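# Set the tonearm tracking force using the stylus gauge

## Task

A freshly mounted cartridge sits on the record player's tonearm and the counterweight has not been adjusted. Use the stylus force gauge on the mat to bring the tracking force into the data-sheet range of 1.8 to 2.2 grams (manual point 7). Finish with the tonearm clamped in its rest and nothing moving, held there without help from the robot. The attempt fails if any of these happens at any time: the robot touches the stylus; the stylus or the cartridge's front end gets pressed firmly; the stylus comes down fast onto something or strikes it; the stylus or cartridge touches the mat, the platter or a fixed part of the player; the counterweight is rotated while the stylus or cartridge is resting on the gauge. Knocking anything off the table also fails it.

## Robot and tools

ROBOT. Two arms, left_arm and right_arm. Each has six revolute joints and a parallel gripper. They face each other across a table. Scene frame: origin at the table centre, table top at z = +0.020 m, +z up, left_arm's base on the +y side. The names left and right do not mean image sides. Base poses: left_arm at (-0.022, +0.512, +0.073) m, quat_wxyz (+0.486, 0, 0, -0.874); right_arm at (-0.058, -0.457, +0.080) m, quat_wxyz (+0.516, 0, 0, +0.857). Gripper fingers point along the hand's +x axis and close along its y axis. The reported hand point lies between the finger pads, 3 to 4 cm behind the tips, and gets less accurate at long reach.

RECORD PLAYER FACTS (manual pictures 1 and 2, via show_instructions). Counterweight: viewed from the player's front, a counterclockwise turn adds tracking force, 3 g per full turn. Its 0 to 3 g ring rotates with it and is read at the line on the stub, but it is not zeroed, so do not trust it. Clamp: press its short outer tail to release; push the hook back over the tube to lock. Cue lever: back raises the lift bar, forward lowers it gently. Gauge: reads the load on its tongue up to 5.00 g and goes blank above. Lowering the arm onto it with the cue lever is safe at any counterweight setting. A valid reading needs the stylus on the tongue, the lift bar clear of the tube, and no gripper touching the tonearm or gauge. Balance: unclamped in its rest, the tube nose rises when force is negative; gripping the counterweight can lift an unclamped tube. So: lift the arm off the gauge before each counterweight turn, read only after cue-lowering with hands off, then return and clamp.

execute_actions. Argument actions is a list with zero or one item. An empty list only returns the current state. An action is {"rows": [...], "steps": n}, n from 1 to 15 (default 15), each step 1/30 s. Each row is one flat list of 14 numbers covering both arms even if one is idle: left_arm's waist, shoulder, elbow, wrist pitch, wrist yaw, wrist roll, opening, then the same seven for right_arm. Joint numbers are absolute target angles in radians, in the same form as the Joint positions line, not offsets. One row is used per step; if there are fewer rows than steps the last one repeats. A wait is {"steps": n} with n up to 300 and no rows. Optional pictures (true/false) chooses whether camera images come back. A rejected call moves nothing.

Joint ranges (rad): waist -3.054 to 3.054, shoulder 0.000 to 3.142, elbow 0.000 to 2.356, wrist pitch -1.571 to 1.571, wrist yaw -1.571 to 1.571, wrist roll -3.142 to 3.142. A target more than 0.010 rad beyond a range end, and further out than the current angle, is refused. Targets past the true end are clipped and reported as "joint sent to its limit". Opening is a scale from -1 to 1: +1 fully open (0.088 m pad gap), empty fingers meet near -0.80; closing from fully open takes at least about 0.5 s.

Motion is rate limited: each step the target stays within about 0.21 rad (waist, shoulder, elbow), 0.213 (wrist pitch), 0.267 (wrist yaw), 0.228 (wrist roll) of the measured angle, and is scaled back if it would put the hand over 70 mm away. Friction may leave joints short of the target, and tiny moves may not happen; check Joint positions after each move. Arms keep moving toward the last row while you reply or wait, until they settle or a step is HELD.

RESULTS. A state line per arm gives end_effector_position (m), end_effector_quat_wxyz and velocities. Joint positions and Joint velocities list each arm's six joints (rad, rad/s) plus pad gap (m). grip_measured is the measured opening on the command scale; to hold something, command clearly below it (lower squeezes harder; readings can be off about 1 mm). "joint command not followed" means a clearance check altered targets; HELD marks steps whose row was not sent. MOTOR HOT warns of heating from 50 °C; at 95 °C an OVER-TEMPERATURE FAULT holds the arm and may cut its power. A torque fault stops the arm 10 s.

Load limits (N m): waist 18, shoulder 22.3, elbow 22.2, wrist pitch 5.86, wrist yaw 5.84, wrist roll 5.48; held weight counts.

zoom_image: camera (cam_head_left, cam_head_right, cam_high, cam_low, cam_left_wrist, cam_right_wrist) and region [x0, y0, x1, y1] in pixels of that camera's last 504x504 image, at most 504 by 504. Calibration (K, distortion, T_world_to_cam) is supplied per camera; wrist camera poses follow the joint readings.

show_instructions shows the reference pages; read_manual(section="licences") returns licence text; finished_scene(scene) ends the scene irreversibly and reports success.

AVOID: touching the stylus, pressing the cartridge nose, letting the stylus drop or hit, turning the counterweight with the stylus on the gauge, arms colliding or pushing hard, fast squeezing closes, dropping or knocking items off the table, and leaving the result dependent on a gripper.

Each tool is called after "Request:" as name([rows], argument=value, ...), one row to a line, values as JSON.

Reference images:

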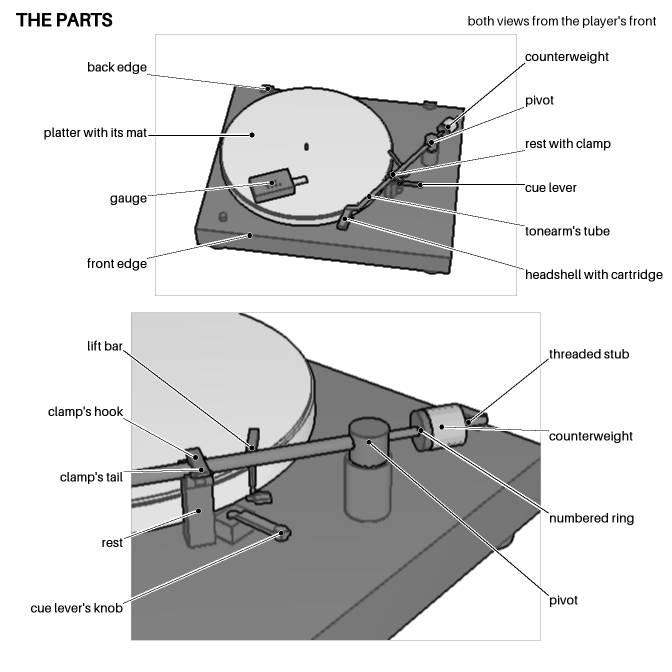

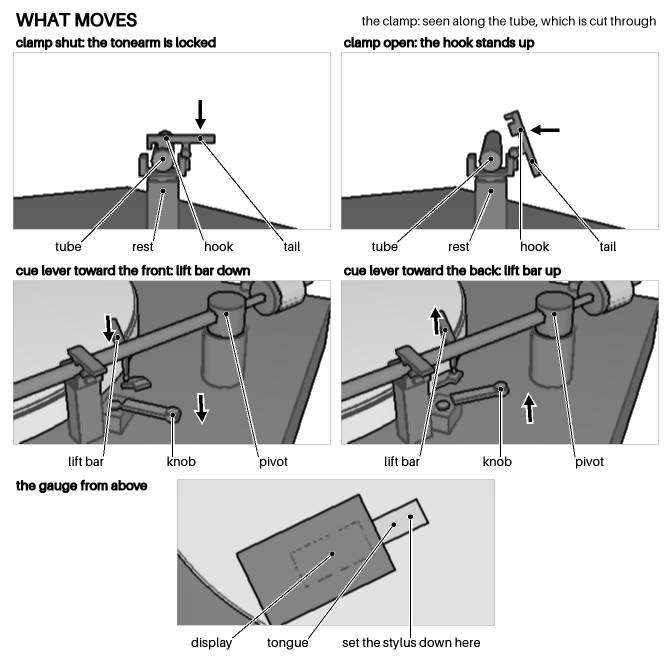

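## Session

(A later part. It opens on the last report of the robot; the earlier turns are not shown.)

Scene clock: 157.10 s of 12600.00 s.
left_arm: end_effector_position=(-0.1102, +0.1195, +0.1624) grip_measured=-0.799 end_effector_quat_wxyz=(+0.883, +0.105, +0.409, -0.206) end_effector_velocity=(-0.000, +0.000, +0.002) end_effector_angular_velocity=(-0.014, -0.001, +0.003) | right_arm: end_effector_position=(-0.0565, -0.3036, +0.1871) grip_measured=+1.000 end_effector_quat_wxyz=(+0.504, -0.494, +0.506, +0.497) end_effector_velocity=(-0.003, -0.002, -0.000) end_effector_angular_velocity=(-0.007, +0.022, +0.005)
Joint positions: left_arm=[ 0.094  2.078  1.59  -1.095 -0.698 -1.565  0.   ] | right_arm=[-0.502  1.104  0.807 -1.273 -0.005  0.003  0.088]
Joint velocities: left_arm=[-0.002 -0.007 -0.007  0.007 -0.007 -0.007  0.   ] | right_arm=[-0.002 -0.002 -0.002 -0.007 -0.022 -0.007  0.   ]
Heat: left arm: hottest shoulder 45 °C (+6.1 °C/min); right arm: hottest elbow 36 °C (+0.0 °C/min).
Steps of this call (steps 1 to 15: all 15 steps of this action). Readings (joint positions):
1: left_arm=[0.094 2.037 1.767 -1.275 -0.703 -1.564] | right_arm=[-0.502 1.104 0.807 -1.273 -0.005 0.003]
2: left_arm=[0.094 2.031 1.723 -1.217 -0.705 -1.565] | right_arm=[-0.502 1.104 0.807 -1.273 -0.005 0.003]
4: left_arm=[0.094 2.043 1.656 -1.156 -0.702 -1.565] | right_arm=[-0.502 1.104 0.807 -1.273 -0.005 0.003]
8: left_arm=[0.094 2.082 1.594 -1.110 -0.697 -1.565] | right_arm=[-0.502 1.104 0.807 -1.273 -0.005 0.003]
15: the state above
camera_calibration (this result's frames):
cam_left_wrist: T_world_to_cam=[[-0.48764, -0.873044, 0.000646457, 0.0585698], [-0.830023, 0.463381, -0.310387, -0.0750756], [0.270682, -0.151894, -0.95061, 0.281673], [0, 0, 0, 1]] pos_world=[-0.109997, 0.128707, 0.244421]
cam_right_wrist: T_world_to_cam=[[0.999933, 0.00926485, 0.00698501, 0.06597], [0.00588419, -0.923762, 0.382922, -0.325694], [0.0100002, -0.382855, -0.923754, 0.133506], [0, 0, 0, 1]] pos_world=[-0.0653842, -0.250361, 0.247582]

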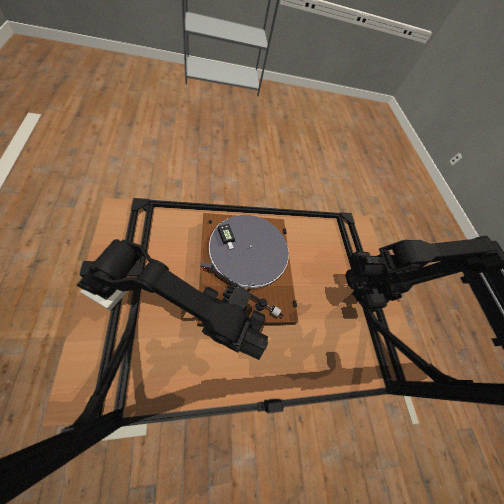

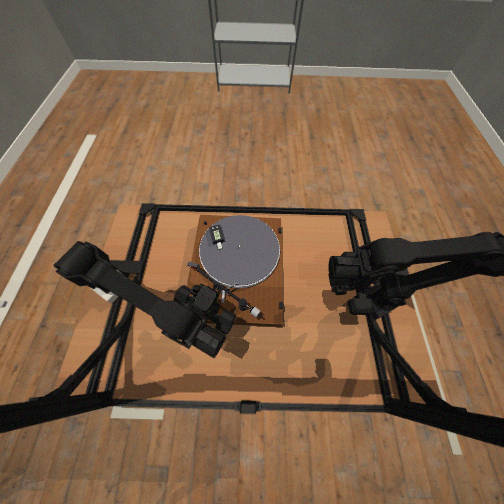

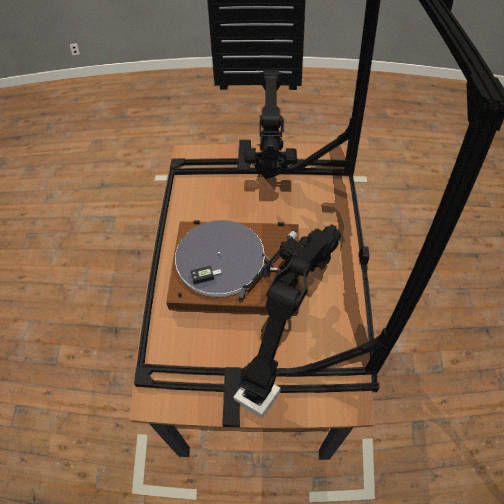

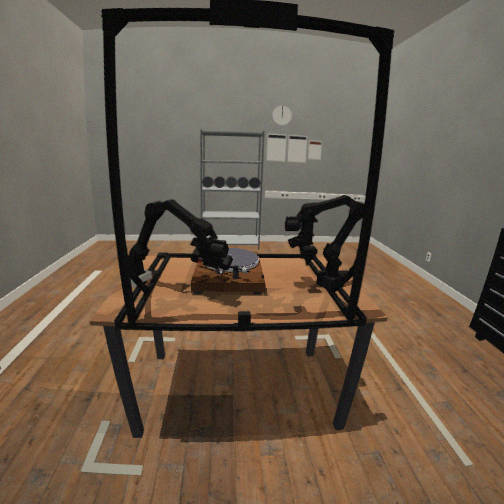

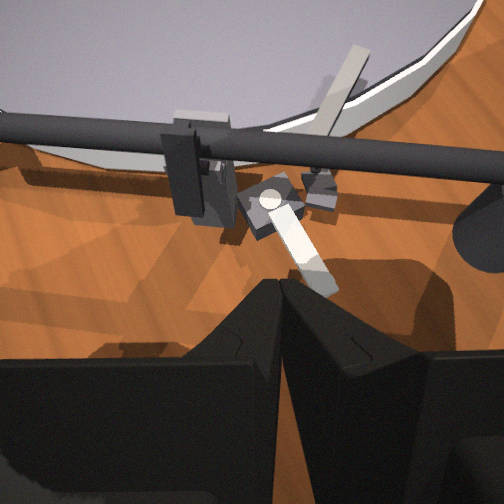

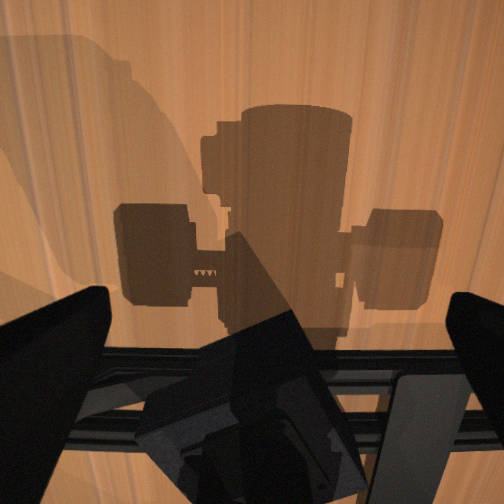

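Request:
execute_actions([
  {"rows": [[0.0915,2.085,1.57,-1.06,-0.7,-1.57,-1,-0.5,1.1,0.8,-1.275,0,0,1],[0.0915,2.09,1.555,-1.04,-0.7,-1.57,-1,-0.5,1.1,0.8,-1.275,0,0,1],[0.0915,2.095,1.54,-1.02,-0.7,-1.57,-1,-0.5,1.1,0.8,-1.275,0,0,1],[0.0915,2.10,1.525,-1.0,-0.7,-1.57,-1,-0.5,1.1,0.8,-1.275,0,0,1],[0.0915,2.105,1.51,-0.98,-0.7,-1.57,-1,-0.5,1.1,0.8,-1.275,0,0,1],[0.0915,2.11,1.50,-0.96,-0.7,-1.57,-1,-0.5,1.1,0.8,-1.275,0,0,1]], "steps": 15},
])

Request:
zoom_image(camera="cam_low", region=[180, 230, 280, 300])

Scene clock: 163.07 s of 12600.00 s.
left_arm: end_effector_position=(-0.1112, +0.1176, +0.1323) grip_measured=-0.799 end_effector_quat_wxyz=(+0.882, +0.095, +0.411, -0.211) end_effector_velocity=(-0.002, -0.003, -0.001) end_effector_angular_velocity=(-0.023, +0.003, +0.003) | right_arm: end_effector_position=(-0.0565, -0.3036, +0.1871) grip_measured=+1.000 end_effector_quat_wxyz=(+0.504, -0.494, +0.506, +0.497) end_effector_velocity=(+0.001, -0.002, +0.000) end_effector_angular_velocity=(-0.002, -0.007, +0.020)
Joint positions: left_arm=[ 0.093  2.106  1.508 -0.963 -0.699 -1.566  0.   ] | right_arm=[-0.502  1.104  0.807 -1.273 -0.005  0.003  0.088]
Joint velocities: left_arm=[-0.002  0.002 -0.002  0.022 -0.007 -0.007  0.   ] | right_arm=[-0.002 -0.007 -0.002 -0.007  0.007 -0.022  0.   ]
Heat: left arm: hottest shoulder 46 °C (+5.1 °C/min); right arm: hottest elbow 36 °C (+0.0 °C/min).
Steps of this call (steps 1 to 15: the robot went on to your last target; steps 16 to 90: nothing new was sent; then 2.47 s passed at rest; steps 91 to 105: all 15 steps of this action). Readings (joint positions):
91: left_arm=[0.093 2.078 1.587 -1.087 -0.698 -1.566] | right_arm=[-0.502 1.104 0.807 -1.273 -0.005 0.003]
92: left_arm=[0.093 2.078 1.583 -1.073 -0.698 -1.566] | right_arm=[-0.502 1.104 0.807 -1.273 -0.005 0.003]
94: left_arm=[0.093 2.078 1.566 -1.041 -0.699 -1.566] | right_arm=[-0.502 1.104 0.807 -1.273 -0.005 0.003]
98: left_arm=[0.093 2.093 1.524 -0.983 -0.699 -1.566] | right_arm=[-0.502 1.104 0.807 -1.273 -0.005 0.003]
105: the state above
camera_calibration (this result's frames):
cam_left_wrist: T_world_to_cam=[[-0.487614, -0.872768, 0.0225748, 0.0535474], [-0.832825, 0.457228, -0.312003, -0.0837358], [0.261984, -0.170938, -0.949813, 0.254282], [0, 0, 0, 1]] pos_world=[-0.110245, 0.128487, 0.214186]
cam_right_wrist: T_world_to_cam=[[0.999933, 0.00926218, 0.00699448, 0.0659671], [0.00588192, -0.923908, 0.38257, -0.325693], [0.0100057, -0.382503, -0.9239, 0.133687], [0, 0, 0, 1]] pos_world=[-0.0653846, -0.250386, 0.247653]

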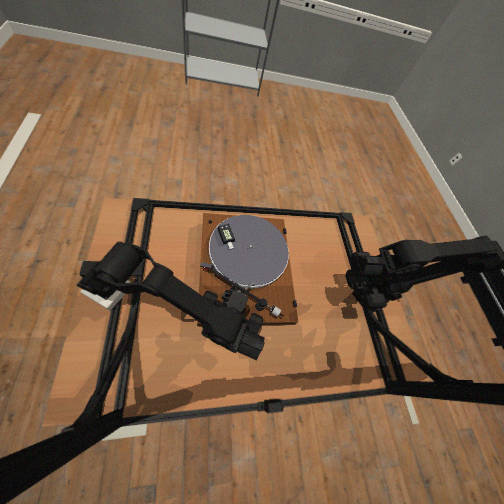

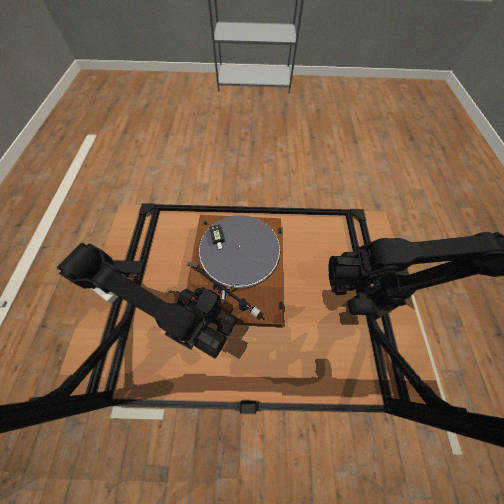

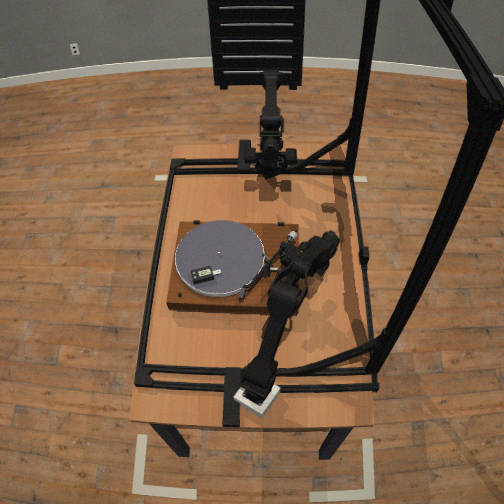

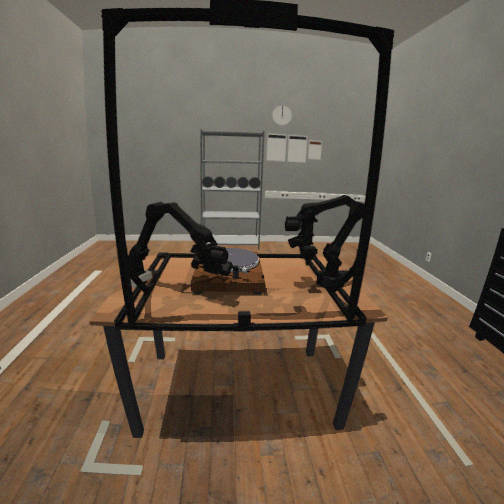

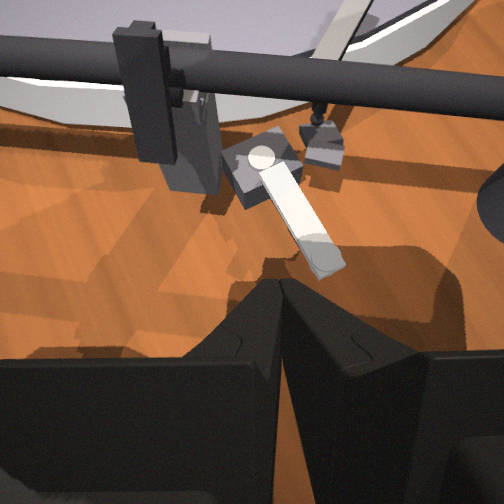

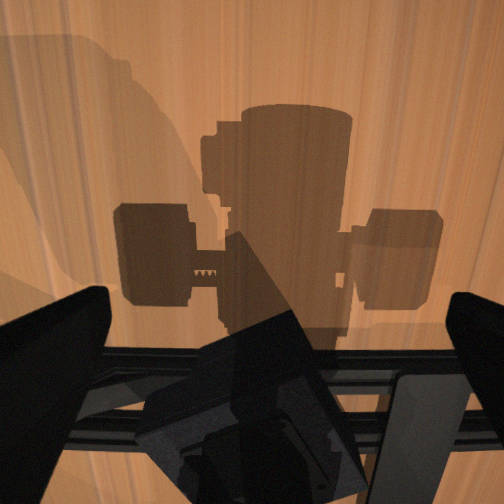

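Region (180, 230, 280, 300) of cam_low's 504x504 image, scaled by 5.040, with more detail than that image has; it fills the top 353 rows of this view, and the rest is white.

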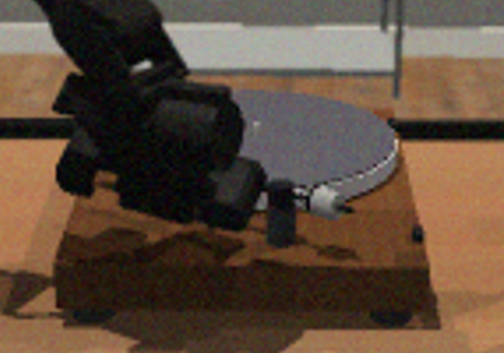

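Request:
execute_actions([
  {"rows": [[0.105,2.112,1.50,-0.957,-0.7,-1.57,-1,-0.5,1.1,0.8,-1.275,0,0,1],[0.116,2.118,1.497,-0.953,-0.7,-1.57,-1,-0.5,1.1,0.8,-1.275,0,0,1]], "steps": 12},
])

Scene clock: 172.13 s of 12600.00 s.
left_arm: end_effector_position=(-0.1032, +0.1148, +0.1314) grip_measured=-0.799 end_effector_quat_wxyz=(+0.884, +0.089, +0.413, -0.203) end_effector_velocity=(-0.000, +0.003, -0.002) end_effector_angular_velocity=(+0.010, +0.003, +0.003) | right_arm: end_effector_position=(-0.0565, -0.3038, +0.1870) grip_measured=+1.000 end_effector_quat_wxyz=(+0.503, -0.494, +0.506, +0.497) end_effector_velocity=(-0.003, -0.002, -0.000) end_effector_angular_velocity=(-0.007, +0.022, +0.005)
Joint positions: left_arm=[ 0.115  2.108  1.506 -0.955 -0.699 -1.566  0.   ] | right_arm=[-0.502  1.104  0.806 -1.274 -0.005  0.003  0.088]
Joint velocities: left_arm=[-0.002 -0.002 -0.007 -0.007  0.007 -0.007  0.   ] | right_arm=[-0.002 -0.002 -0.002 -0.007 -0.022 -0.007  0.   ]
Heat: left arm: hottest shoulder 46 °C (+4.0 °C/min); right arm: hottest elbow 36 °C (+0.0 °C/min).
Steps of this call (steps 1 to 15: the robot went on to your last target; steps 16 to 90: nothing new was sent; then 5.67 s passed at rest; steps 91 to 102: all 12 steps of this action). Readings (joint positions):
91: left_arm=[0.094 2.107 1.507 -0.961 -0.699 -1.566] | right_arm=[-0.502 1.104 0.806 -1.274 -0.005 0.003]
92: left_arm=[0.095 2.107 1.507 -0.960 -0.699 -1.566] | right_arm=[-0.502 1.104 0.806 -1.274 -0.005 0.003]
94: left_arm=[0.103 2.107 1.507 -0.957 -0.699 -1.566] | right_arm=[-0.502 1.104 0.806 -1.274 -0.005 0.003]
98: left_arm=[0.114 2.108 1.507 -0.956 -0.699 -1.566] | right_arm=[-0.502 1.104 0.806 -1.274 -0.005 0.003]
102: the state above
camera_calibration (this result's frames):
cam_left_wrist: T_world_to_cam=[[-0.468806, -0.882872, 0.0275271, 0.0574966], [-0.843064, 0.437934, -0.312182, -0.0749343], [0.263562, -0.16956, -0.949623, 0.250776], [0, 0, 0, 1]] pos_world=[-0.102315, 0.1261, 0.213167]
cam_right_wrist: T_world_to_cam=[[0.999929, 0.00964895, 0.00697553, 0.0660929], [0.00623881, -0.923614, 0.383273, -0.325837], [0.0101409, -0.383202, -0.923609, 0.133273], [0, 0, 0, 1]] pos_world=[-0.0654069, -0.250515, 0.247516]

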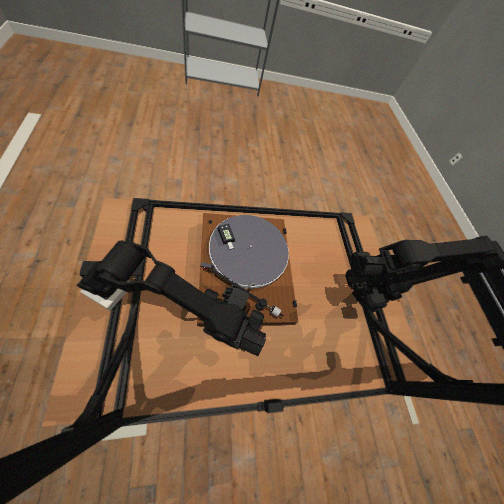

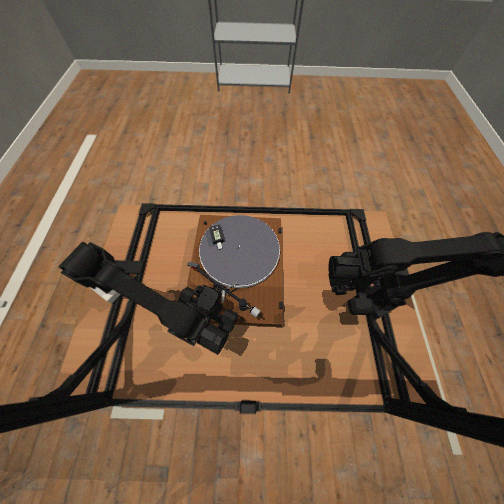

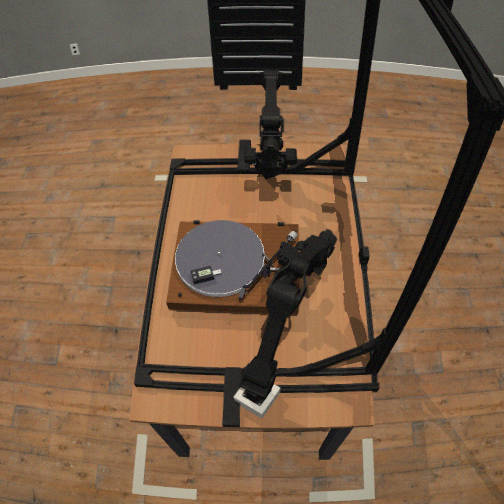

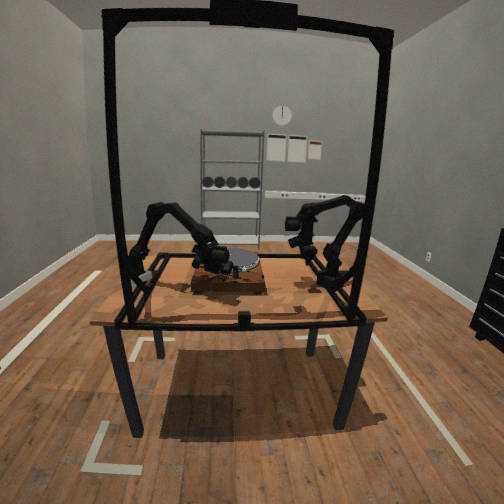

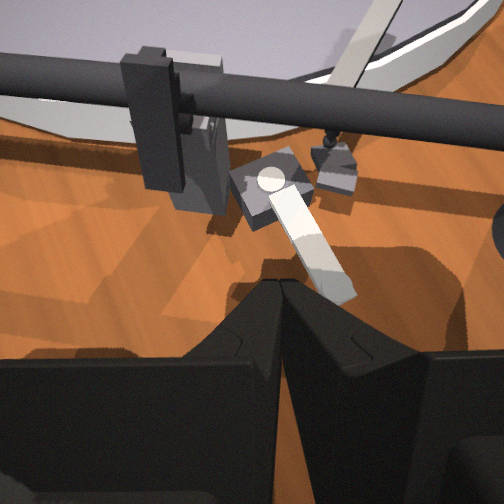

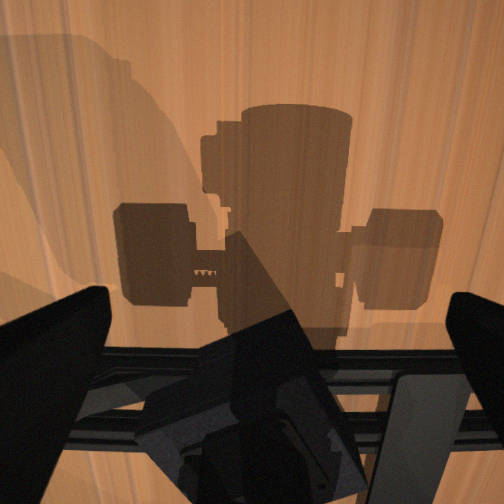

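Request:
execute_actions([
  {"rows": [[0.116,2.127,1.488,-0.953,-0.7,-1.57,-1,-0.5,1.1,0.8,-1.275,0,0,1],[0.116,2.127,1.488,-0.953,-0.7,-1.57,-1,-0.5,1.1,0.8,-1.275,0,0,1],[0.116,2.127,1.488,-0.953,-0.7,-1.57,-1,-0.5,1.1,0.8,-1.275,0,0,1],[0.116,2.127,1.488,-0.953,-0.7,-1.57,-1,-0.5,1.1,0.8,-1.275,0,0,1],[0.116,2.127,1.488,-0.953,-0.7,-1.57,-1,-0.5,1.1,0.8,-1.275,0,0,1],[0.116,2.127,1.488,-0.953,-0.7,-1.57,-1,-0.5,1.1,0.8,-1.275,0,0,1],[0.118,2.134,1.515,-0.958,-0.7,-1.57,-1,-0.5,1.1,0.8,-1.275,0,0,1],[0.12,2.141,1.527,-0.963,-0.7,-1.57,-1,-0.5,1.1,0.8,-1.275,0,0,1],[0.122,2.148,1.539,-0.968,-0.7,-1.57,-1,-0.5,1.1,0.8,-1.275,0,0,1],[0.124,2.155,1.551,-0.973,-0.7,-1.57,-1,-0.5,1.1,0.8,-1.275,0,0,1],[0.126,2.162,1.563,-0.978,-0.7,-1.57,-1,-0.5,1.1,0.8,-1.275,0,0,1],[0.128,2.169,1.575,-0.983,-0.7,-1.57,-1,-0.5,1.1,0.8,-1.275,0,0,1],[0.13,2.175,1.586,-0.987,-0.7,-1.57,-1,-0.5,1.1,0.8,-1.275,0,0,1]], "steps": 15},
], pictures=false)

Request:
execute_actions([
  {"steps": 10},
])

Scene clock: 180.73 s of 12600.00 s.
left_arm: end_effector_position=(-0.1033, +0.1072, +0.1250) grip_measured=-0.799 end_effector_quat_wxyz=(+0.885, +0.097, +0.412, -0.194) end_effector_velocity=(-0.001, -0.024, +0.005) end_effector_angular_velocity=(-0.011, -0.019, +0.023) | right_arm: end_effector_position=(-0.0564, -0.3039, +0.1870) grip_measured=+1.000 end_effector_quat_wxyz=(+0.503, -0.494, +0.506, +0.496) end_effector_velocity=(-0.001, +0.001, +0.000) end_effector_angular_velocity=(+0.012, +0.007, +0.010)
Joint positions: left_arm=[ 0.123  2.159  1.562 -0.981 -0.697 -1.566  0.   ] | right_arm=[-0.502  1.103  0.806 -1.274 -0.004  0.003  0.088]
Joint velocities: left_arm=[ 0.017  0.085  0.149 -0.066 -0.022 -0.007  0.   ] | right_arm=[ 0.002 -0.007 -0.002  0.007 -0.007 -0.007  0.   ]
Heat: left arm: hottest shoulder 46 °C (+3.0 °C/min); right arm: hottest elbow 36 °C (+0.0 °C/min).
Steps of this call (steps 1 to 15: the robot went on to your last target; steps 16 to 90: nothing new was sent; then 5.10 s passed at rest; steps 91 to 105: all 15 steps of this action). Readings (joint positions):
91: left_arm=[0.115 2.110 1.505 -0.954 -0.699 -1.566] | right_arm=[-0.502 1.103 0.806 -1.274 -0.004 0.003]
92: left_arm=[0.115 2.110 1.503 -0.954 -0.699 -1.566] | right_arm=[-0.502 1.103 0.806 -1.274 -0.004 0.003]
94: left_arm=[0.115 2.113 1.500 -0.954 -0.699 -1.566] | right_arm=[-0.502 1.103 0.806 -1.274 -0.004 0.003]
98: left_arm=[0.115 2.122 1.500 -0.956 -0.699 -1.566] | right_arm=[-0.502 1.103 0.806 -1.274 -0.004 0.003]
105: the state above

Scene clock: 181.07 s of 12600.00 s.
left_arm: end_effector_position=(-0.1034, +0.1053, +0.1250) grip_measured=-0.799 end_effector_quat_wxyz=(+0.885, +0.096, +0.412, -0.193) end_effector_velocity=(-0.001, +0.001, -0.001) end_effector_angular_velocity=(+0.023, -0.002, -0.019) | right_arm: end_effector_position=(-0.0564, -0.3039, +0.1870) grip_measured=+1.000 end_effector_quat_wxyz=(+0.503, -0.494, +0.506, +0.496) end_effector_velocity=(-0.001, -0.002, +0.000) end_effector_angular_velocity=(-0.002, +0.007, +0.005)
Joint positions: left_arm=[ 0.125  2.166  1.573 -0.986 -0.697 -1.566  0.   ] | right_arm=[-0.502  1.103  0.806 -1.274 -0.004  0.003  0.088]
Joint velocities: left_arm=[-0.002  0.002  0.002 -0.007  0.007  0.022  0.   ] | right_arm=[-0.002 -0.007 -0.002 -0.007 -0.007 -0.007  0.   ]
Heat: left arm: hottest shoulder 46 °C (+3.0 °C/min); right arm: hottest elbow 36 °C (+0.0 °C/min).
Steps of this call (steps 1 to 10: the robot went on to your last target). Readings (joint positions):
1: left_arm=[0.123 2.162 1.565 -0.983 -0.697 -1.566] | right_arm=[-0.502 1.103 0.806 -1.274 -0.004 0.003]
2: left_arm=[0.124 2.163 1.568 -0.984 -0.697 -1.566] | right_arm=[-0.502 1.103 0.806 -1.274 -0.004 0.003]
4: left_arm=[0.125 2.165 1.571 -0.985 -0.697 -1.566] | right_arm=[-0.502 1.103 0.806 -1.274 -0.004 0.003]
8: left_arm=[0.125 2.166 1.573 -0.986 -0.697 -1.566] | right_arm=[-0.502 1.103 0.806 -1.274 -0.004 0.003]
10: the state above
camera_calibration (this result's frames):
cam_left_wrist: T_world_to_cam=[[-0.459556, -0.888128, 0.00614262, 0.0533543], [-0.845397, 0.435304, -0.30954, -0.0731688], [0.272237, -0.147444, -0.950867, 0.24191], [0, 0, 0, 1]] pos_world=[-0.103194, 0.114904, 0.207048]
cam_right_wrist: T_world_to_cam=[[0.999926, 0.00964904, 0.00735688, 0.0659667], [0.00609267, -0.923612, 0.383281, -0.325913], [0.0104932, -0.383208, -0.923603, 0.133213], [0, 0, 0, 1]] pos_world=[-0.0653739, -0.250605, 0.247467]

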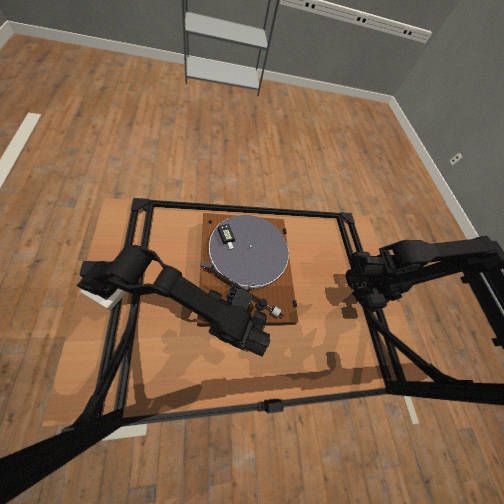

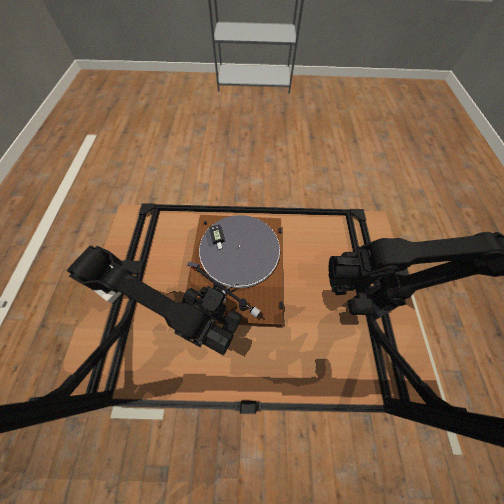

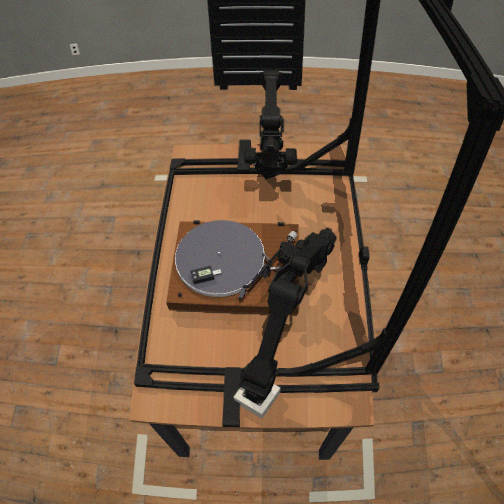

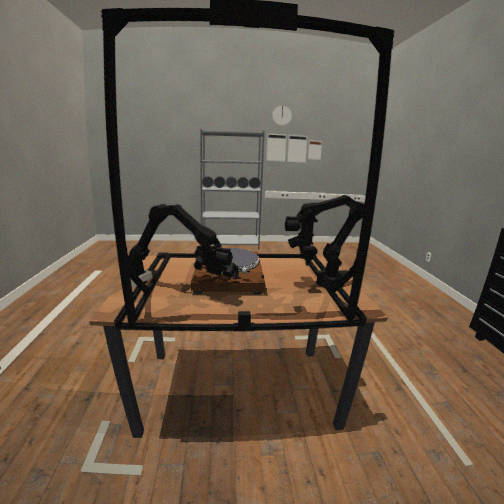

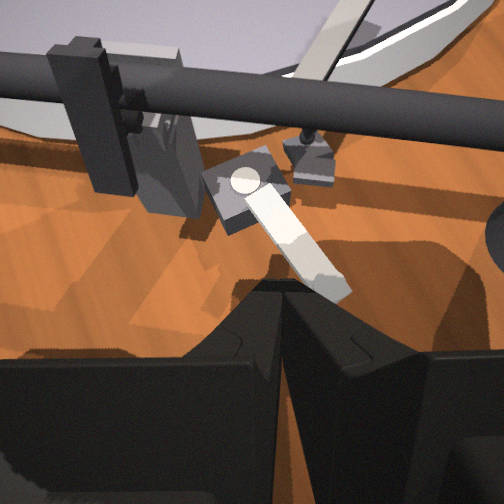

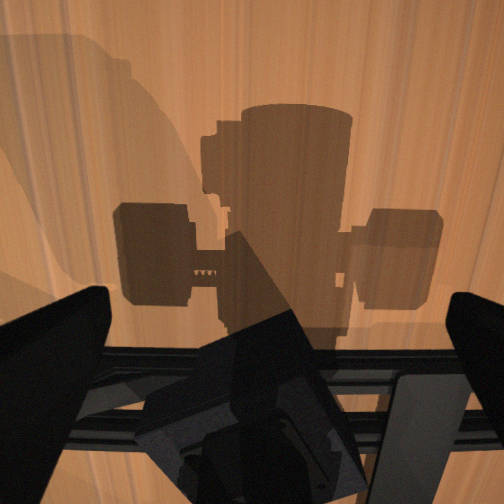

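Lever moving. Continue.

Request:
execute_actions([
  {"rows": [[0.132,2.18,1.598,-0.991,-0.7,-1.57,-1,-0.5,1.1,0.8,-1.275,0,0,1],[0.134,2.185,1.608,-0.995,-0.7,-1.57,-1,-0.5,1.1,0.8,-1.275,0,0,1],[0.136,2.19,1.618,-0.999,-0.7,-1.57,-1,-0.5,1.1,0.8,-1.275,0,0,1],[0.138,2.195,1.628,-1.003,-0.7,-1.57,-1,-0.5,1.1,0.8,-1.275,0,0,1],[0.14,2.2,1.638,-1.007,-0.7,-1.57,-1,-0.5,1.1,0.8,-1.275,0,0,1],[0.142,2.206,1.648,-1.011,-0.7,-1.57,-1,-0.5,1.1,0.8,-1.275,0,0,1],[0.144,2.212,1.658,-1.015,-0.7,-1.57,-1,-0.5,1.1,0.8,-1.275,0,0,1],[0.147,2.218,1.668,-1.018,-0.7,-1.57,-1,-0.5,1.1,0.8,-1.275,0,0,1]], "steps": 15},
])

Scene clock: 186.00 s of 12600.00 s.
left_arm: end_effector_position=(-0.1013, +0.0912, +0.1276) grip_measured=-0.799 end_effector_quat_wxyz=(+0.887, +0.089, +0.414, -0.187) end_effector_velocity=(-0.001, -0.006, +0.012) end_effector_angular_velocity=(-0.037, -0.008, +0.014) | right_arm: end_effector_position=(-0.0565, -0.3040, +0.1869) grip_measured=+1.000 end_effector_quat_wxyz=(+0.503, -0.495, +0.506, +0.496) end_effector_velocity=(-0.001, -0.001, +0.000) end_effector_angular_velocity=(-0.007, +0.007, +0.020)
Joint positions: left_arm=[ 0.144  2.209  1.654 -1.016 -0.698 -1.566  0.   ] | right_arm=[-0.501  1.103  0.806 -1.274 -0.004  0.003  0.088]
Joint velocities: left_arm=[-0.002 -0.002  0.037 -0.022 -0.022 -0.022  0.   ] | right_arm=[-0.002  0.002  0.002 -0.007 -0.007 -0.022  0.   ]
Heat: left arm: hottest shoulder 47 °C (+4.0 °C/min); right arm: hottest elbow 36 °C (+0.0 °C/min).
Steps of this call (steps 1 to 30: the robot went on to your last target; steps 31 to 90: nothing new was sent; then 1.43 s passed at rest; steps 91 to 105: all 15 steps of this action). Readings (joint positions):
91: left_arm=[0.125 2.168 1.576 -0.988 -0.697 -1.566] | right_arm=[-0.501 1.103 0.806 -1.274 -0.004 0.003]
92: left_arm=[0.126 2.170 1.581 -0.991 -0.697 -1.566] | right_arm=[-0.501 1.103 0.806 -1.274 -0.004 0.003]
94: left_arm=[0.128 2.178 1.595 -0.997 -0.697 -1.566] | right_arm=[-0.501 1.103 0.806 -1.274 -0.004 0.003]
98: left_arm=[0.136 2.198 1.629 -1.012 -0.696 -1.566] | right_arm=[-0.501 1.103 0.806 -1.274 -0.004 0.003]
105: the state above
camera_calibration (this result's frames):
cam_left_wrist: T_world_to_cam=[[-0.442848, -0.896486, 0.0141272, 0.043206], [-0.854272, 0.417106, -0.310227, -0.0635843], [0.272222, -0.149452, -0.950558, 0.241867], [0, 0, 0, 1]] pos_world=[-0.101026, 0.101402, 0.209572]
cam_right_wrist: T_world_to_cam=[[0.999923, 0.0100333, 0.00734727, 0.0661462], [0.00644722, -0.923463, 0.383633, -0.325958], [0.010634, -0.383556, -0.923456, 0.132966], [0, 0, 0, 1]] pos_world=[-0.0654535, -0.250674, 0.24735]

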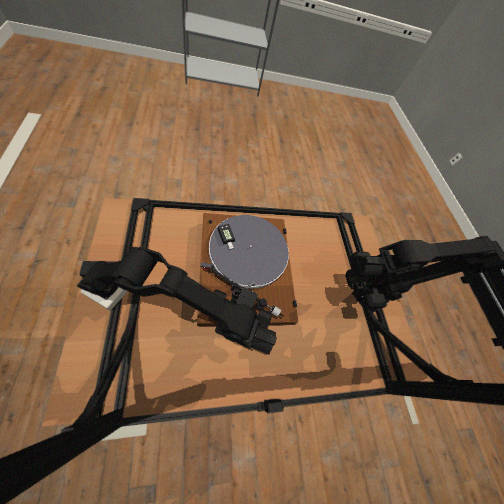

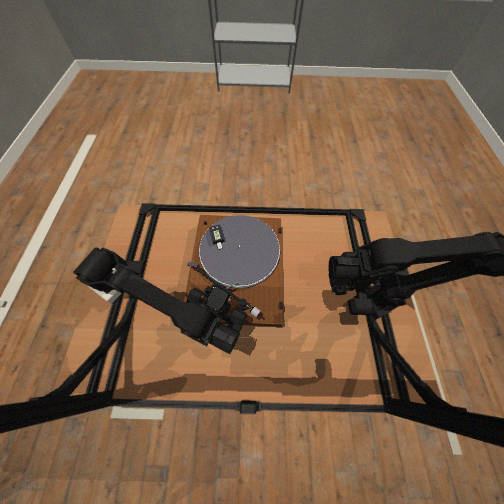

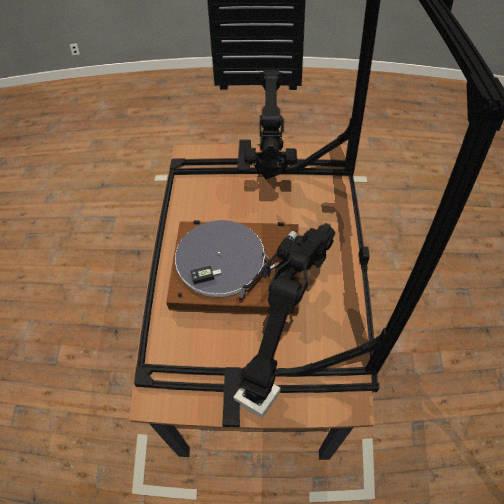

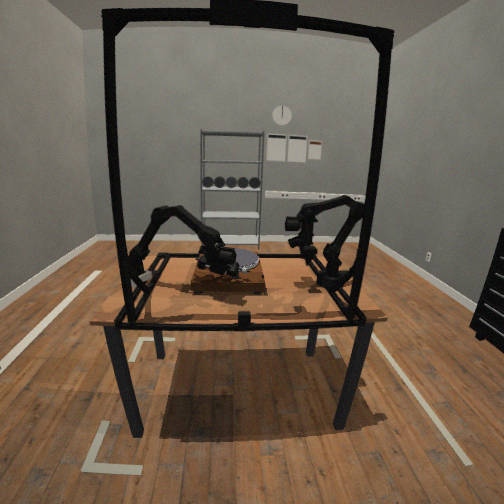

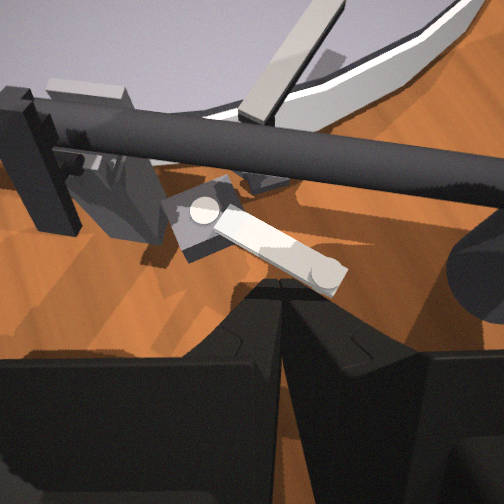

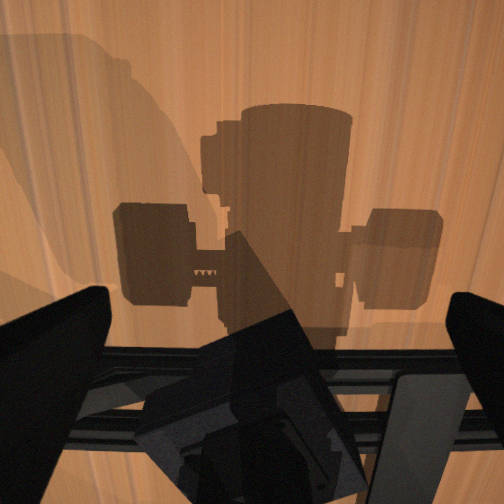

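Request:
execute_actions([
  {"steps": 20},
])

Scene clock: 187.37 s of 12600.00 s.
left_arm: end_effector_position=(-0.1014, +0.0908, +0.1280) grip_measured=-0.799 end_effector_quat_wxyz=(+0.887, +0.088, +0.414, -0.187) end_effector_velocity=(+0.000, +0.002, +0.001) end_effector_angular_velocity=(-0.009, -0.004, +0.014) | right_arm: end_effector_position=(-0.0565, -0.3040, +0.1869) grip_measured=+1.000 end_effector_quat_wxyz=(+0.503, -0.495, +0.506, +0.496) end_effector_velocity=(-0.002, -0.005, -0.000) end_effector_angular_velocity=(-0.022, +0.008, +0.024)
Joint positions: left_arm=[ 0.144  2.209  1.656 -1.017 -0.698 -1.566  0.   ] | right_arm=[-0.501  1.103  0.806 -1.274 -0.004  0.003  0.088]
Joint velocities: left_arm=[-0.002 -0.002 -0.002 -0.007 -0.007 -0.022  0.   ] | right_arm=[ 0.002 -0.002 -0.002 -0.022 -0.007 -0.022  0.   ]
Heat: left arm: hottest shoulder 47 °C (+4.0 °C/min); right arm: hottest elbow 36 °C (+0.0 °C/min).
Steps of this call (steps 1 to 15: the robot went on to your last target; steps 16 to 41: nothing new was sent). Readings (joint positions):
1: left_arm=[0.144 2.209 1.655 -1.016 -0.698 -1.566] | right_arm=[-0.501 1.103 0.806 -1.274 -0.004 0.003]
2: left_arm=[0.144 2.209 1.656 -1.016 -0.698 -1.566] | right_arm=[-0.501 1.103 0.806 -1.274 -0.004 0.003]
4: left_arm=[0.144 2.209 1.656 -1.017 -0.698 -1.566] | right_arm=[-0.501 1.103 0.806 -1.274 -0.004 0.003]
8: left_arm=[0.144 2.209 1.656 -1.017 -0.698 -1.566] | right_arm=[-0.501 1.103 0.806 -1.274 -0.004 0.003]
41: the state above
All arms were judged still, so your last target was given up. Only a new action makes them travel on or press farther. Fingers that are still opening or closing keep moving.
camera_calibration (this result's frames):
cam_left_wrist: T_world_to_cam=[[-0.442843, -0.896475, 0.0148892, 0.0427338], [-0.854367, 0.41689, -0.310257, -0.0634325], [0.271931, -0.150116, -0.950536, 0.242263], [0, 0, 0, 1]] pos_world=[-0.101149, 0.101122, 0.209963]
cam_right_wrist: T_world_to_cam=[[0.999923, 0.0100333, 0.00734727, 0.0661462], [0.00644722, -0.923463, 0.383633, -0.325958], [0.010634, -0.383556, -0.923456, 0.132966], [0, 0, 0, 1]] pos_world=[-0.0654535, -0.250674, 0.24735]

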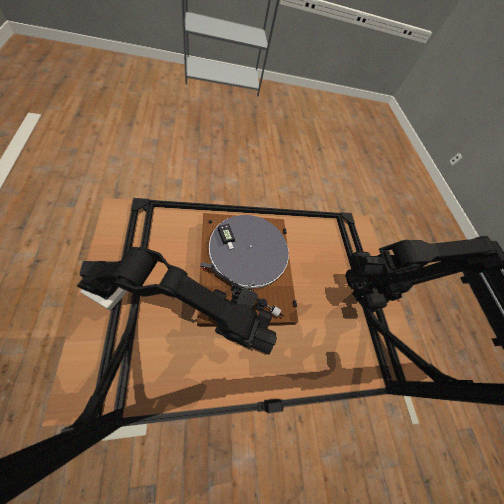

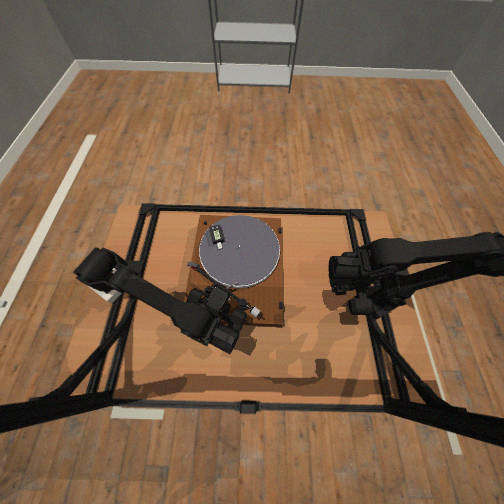

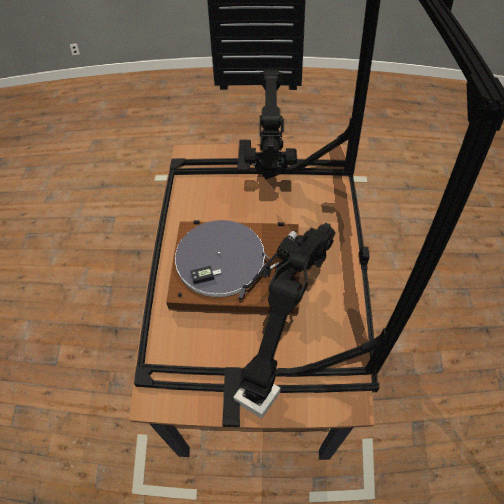

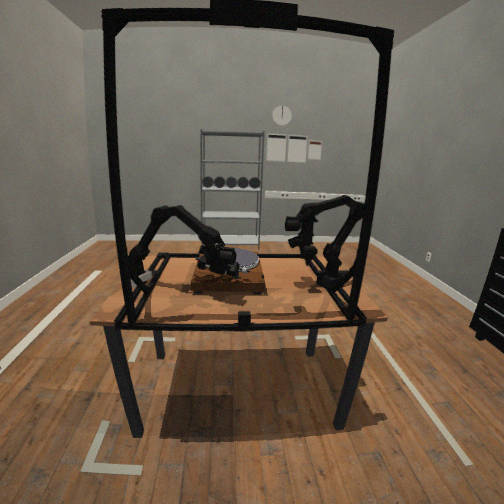

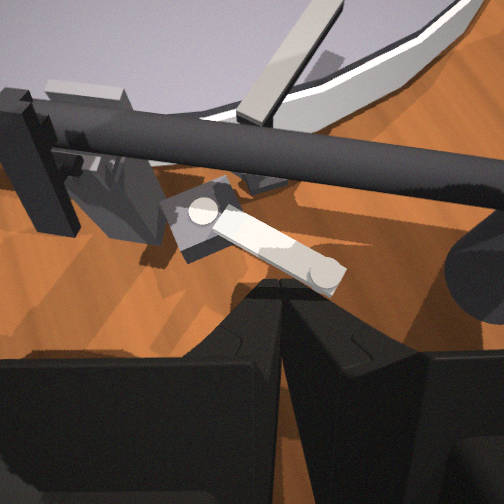

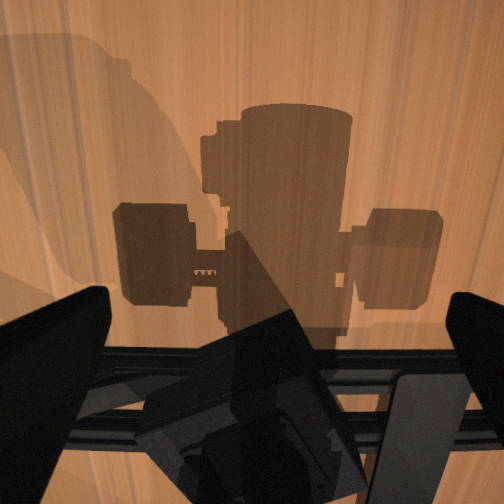

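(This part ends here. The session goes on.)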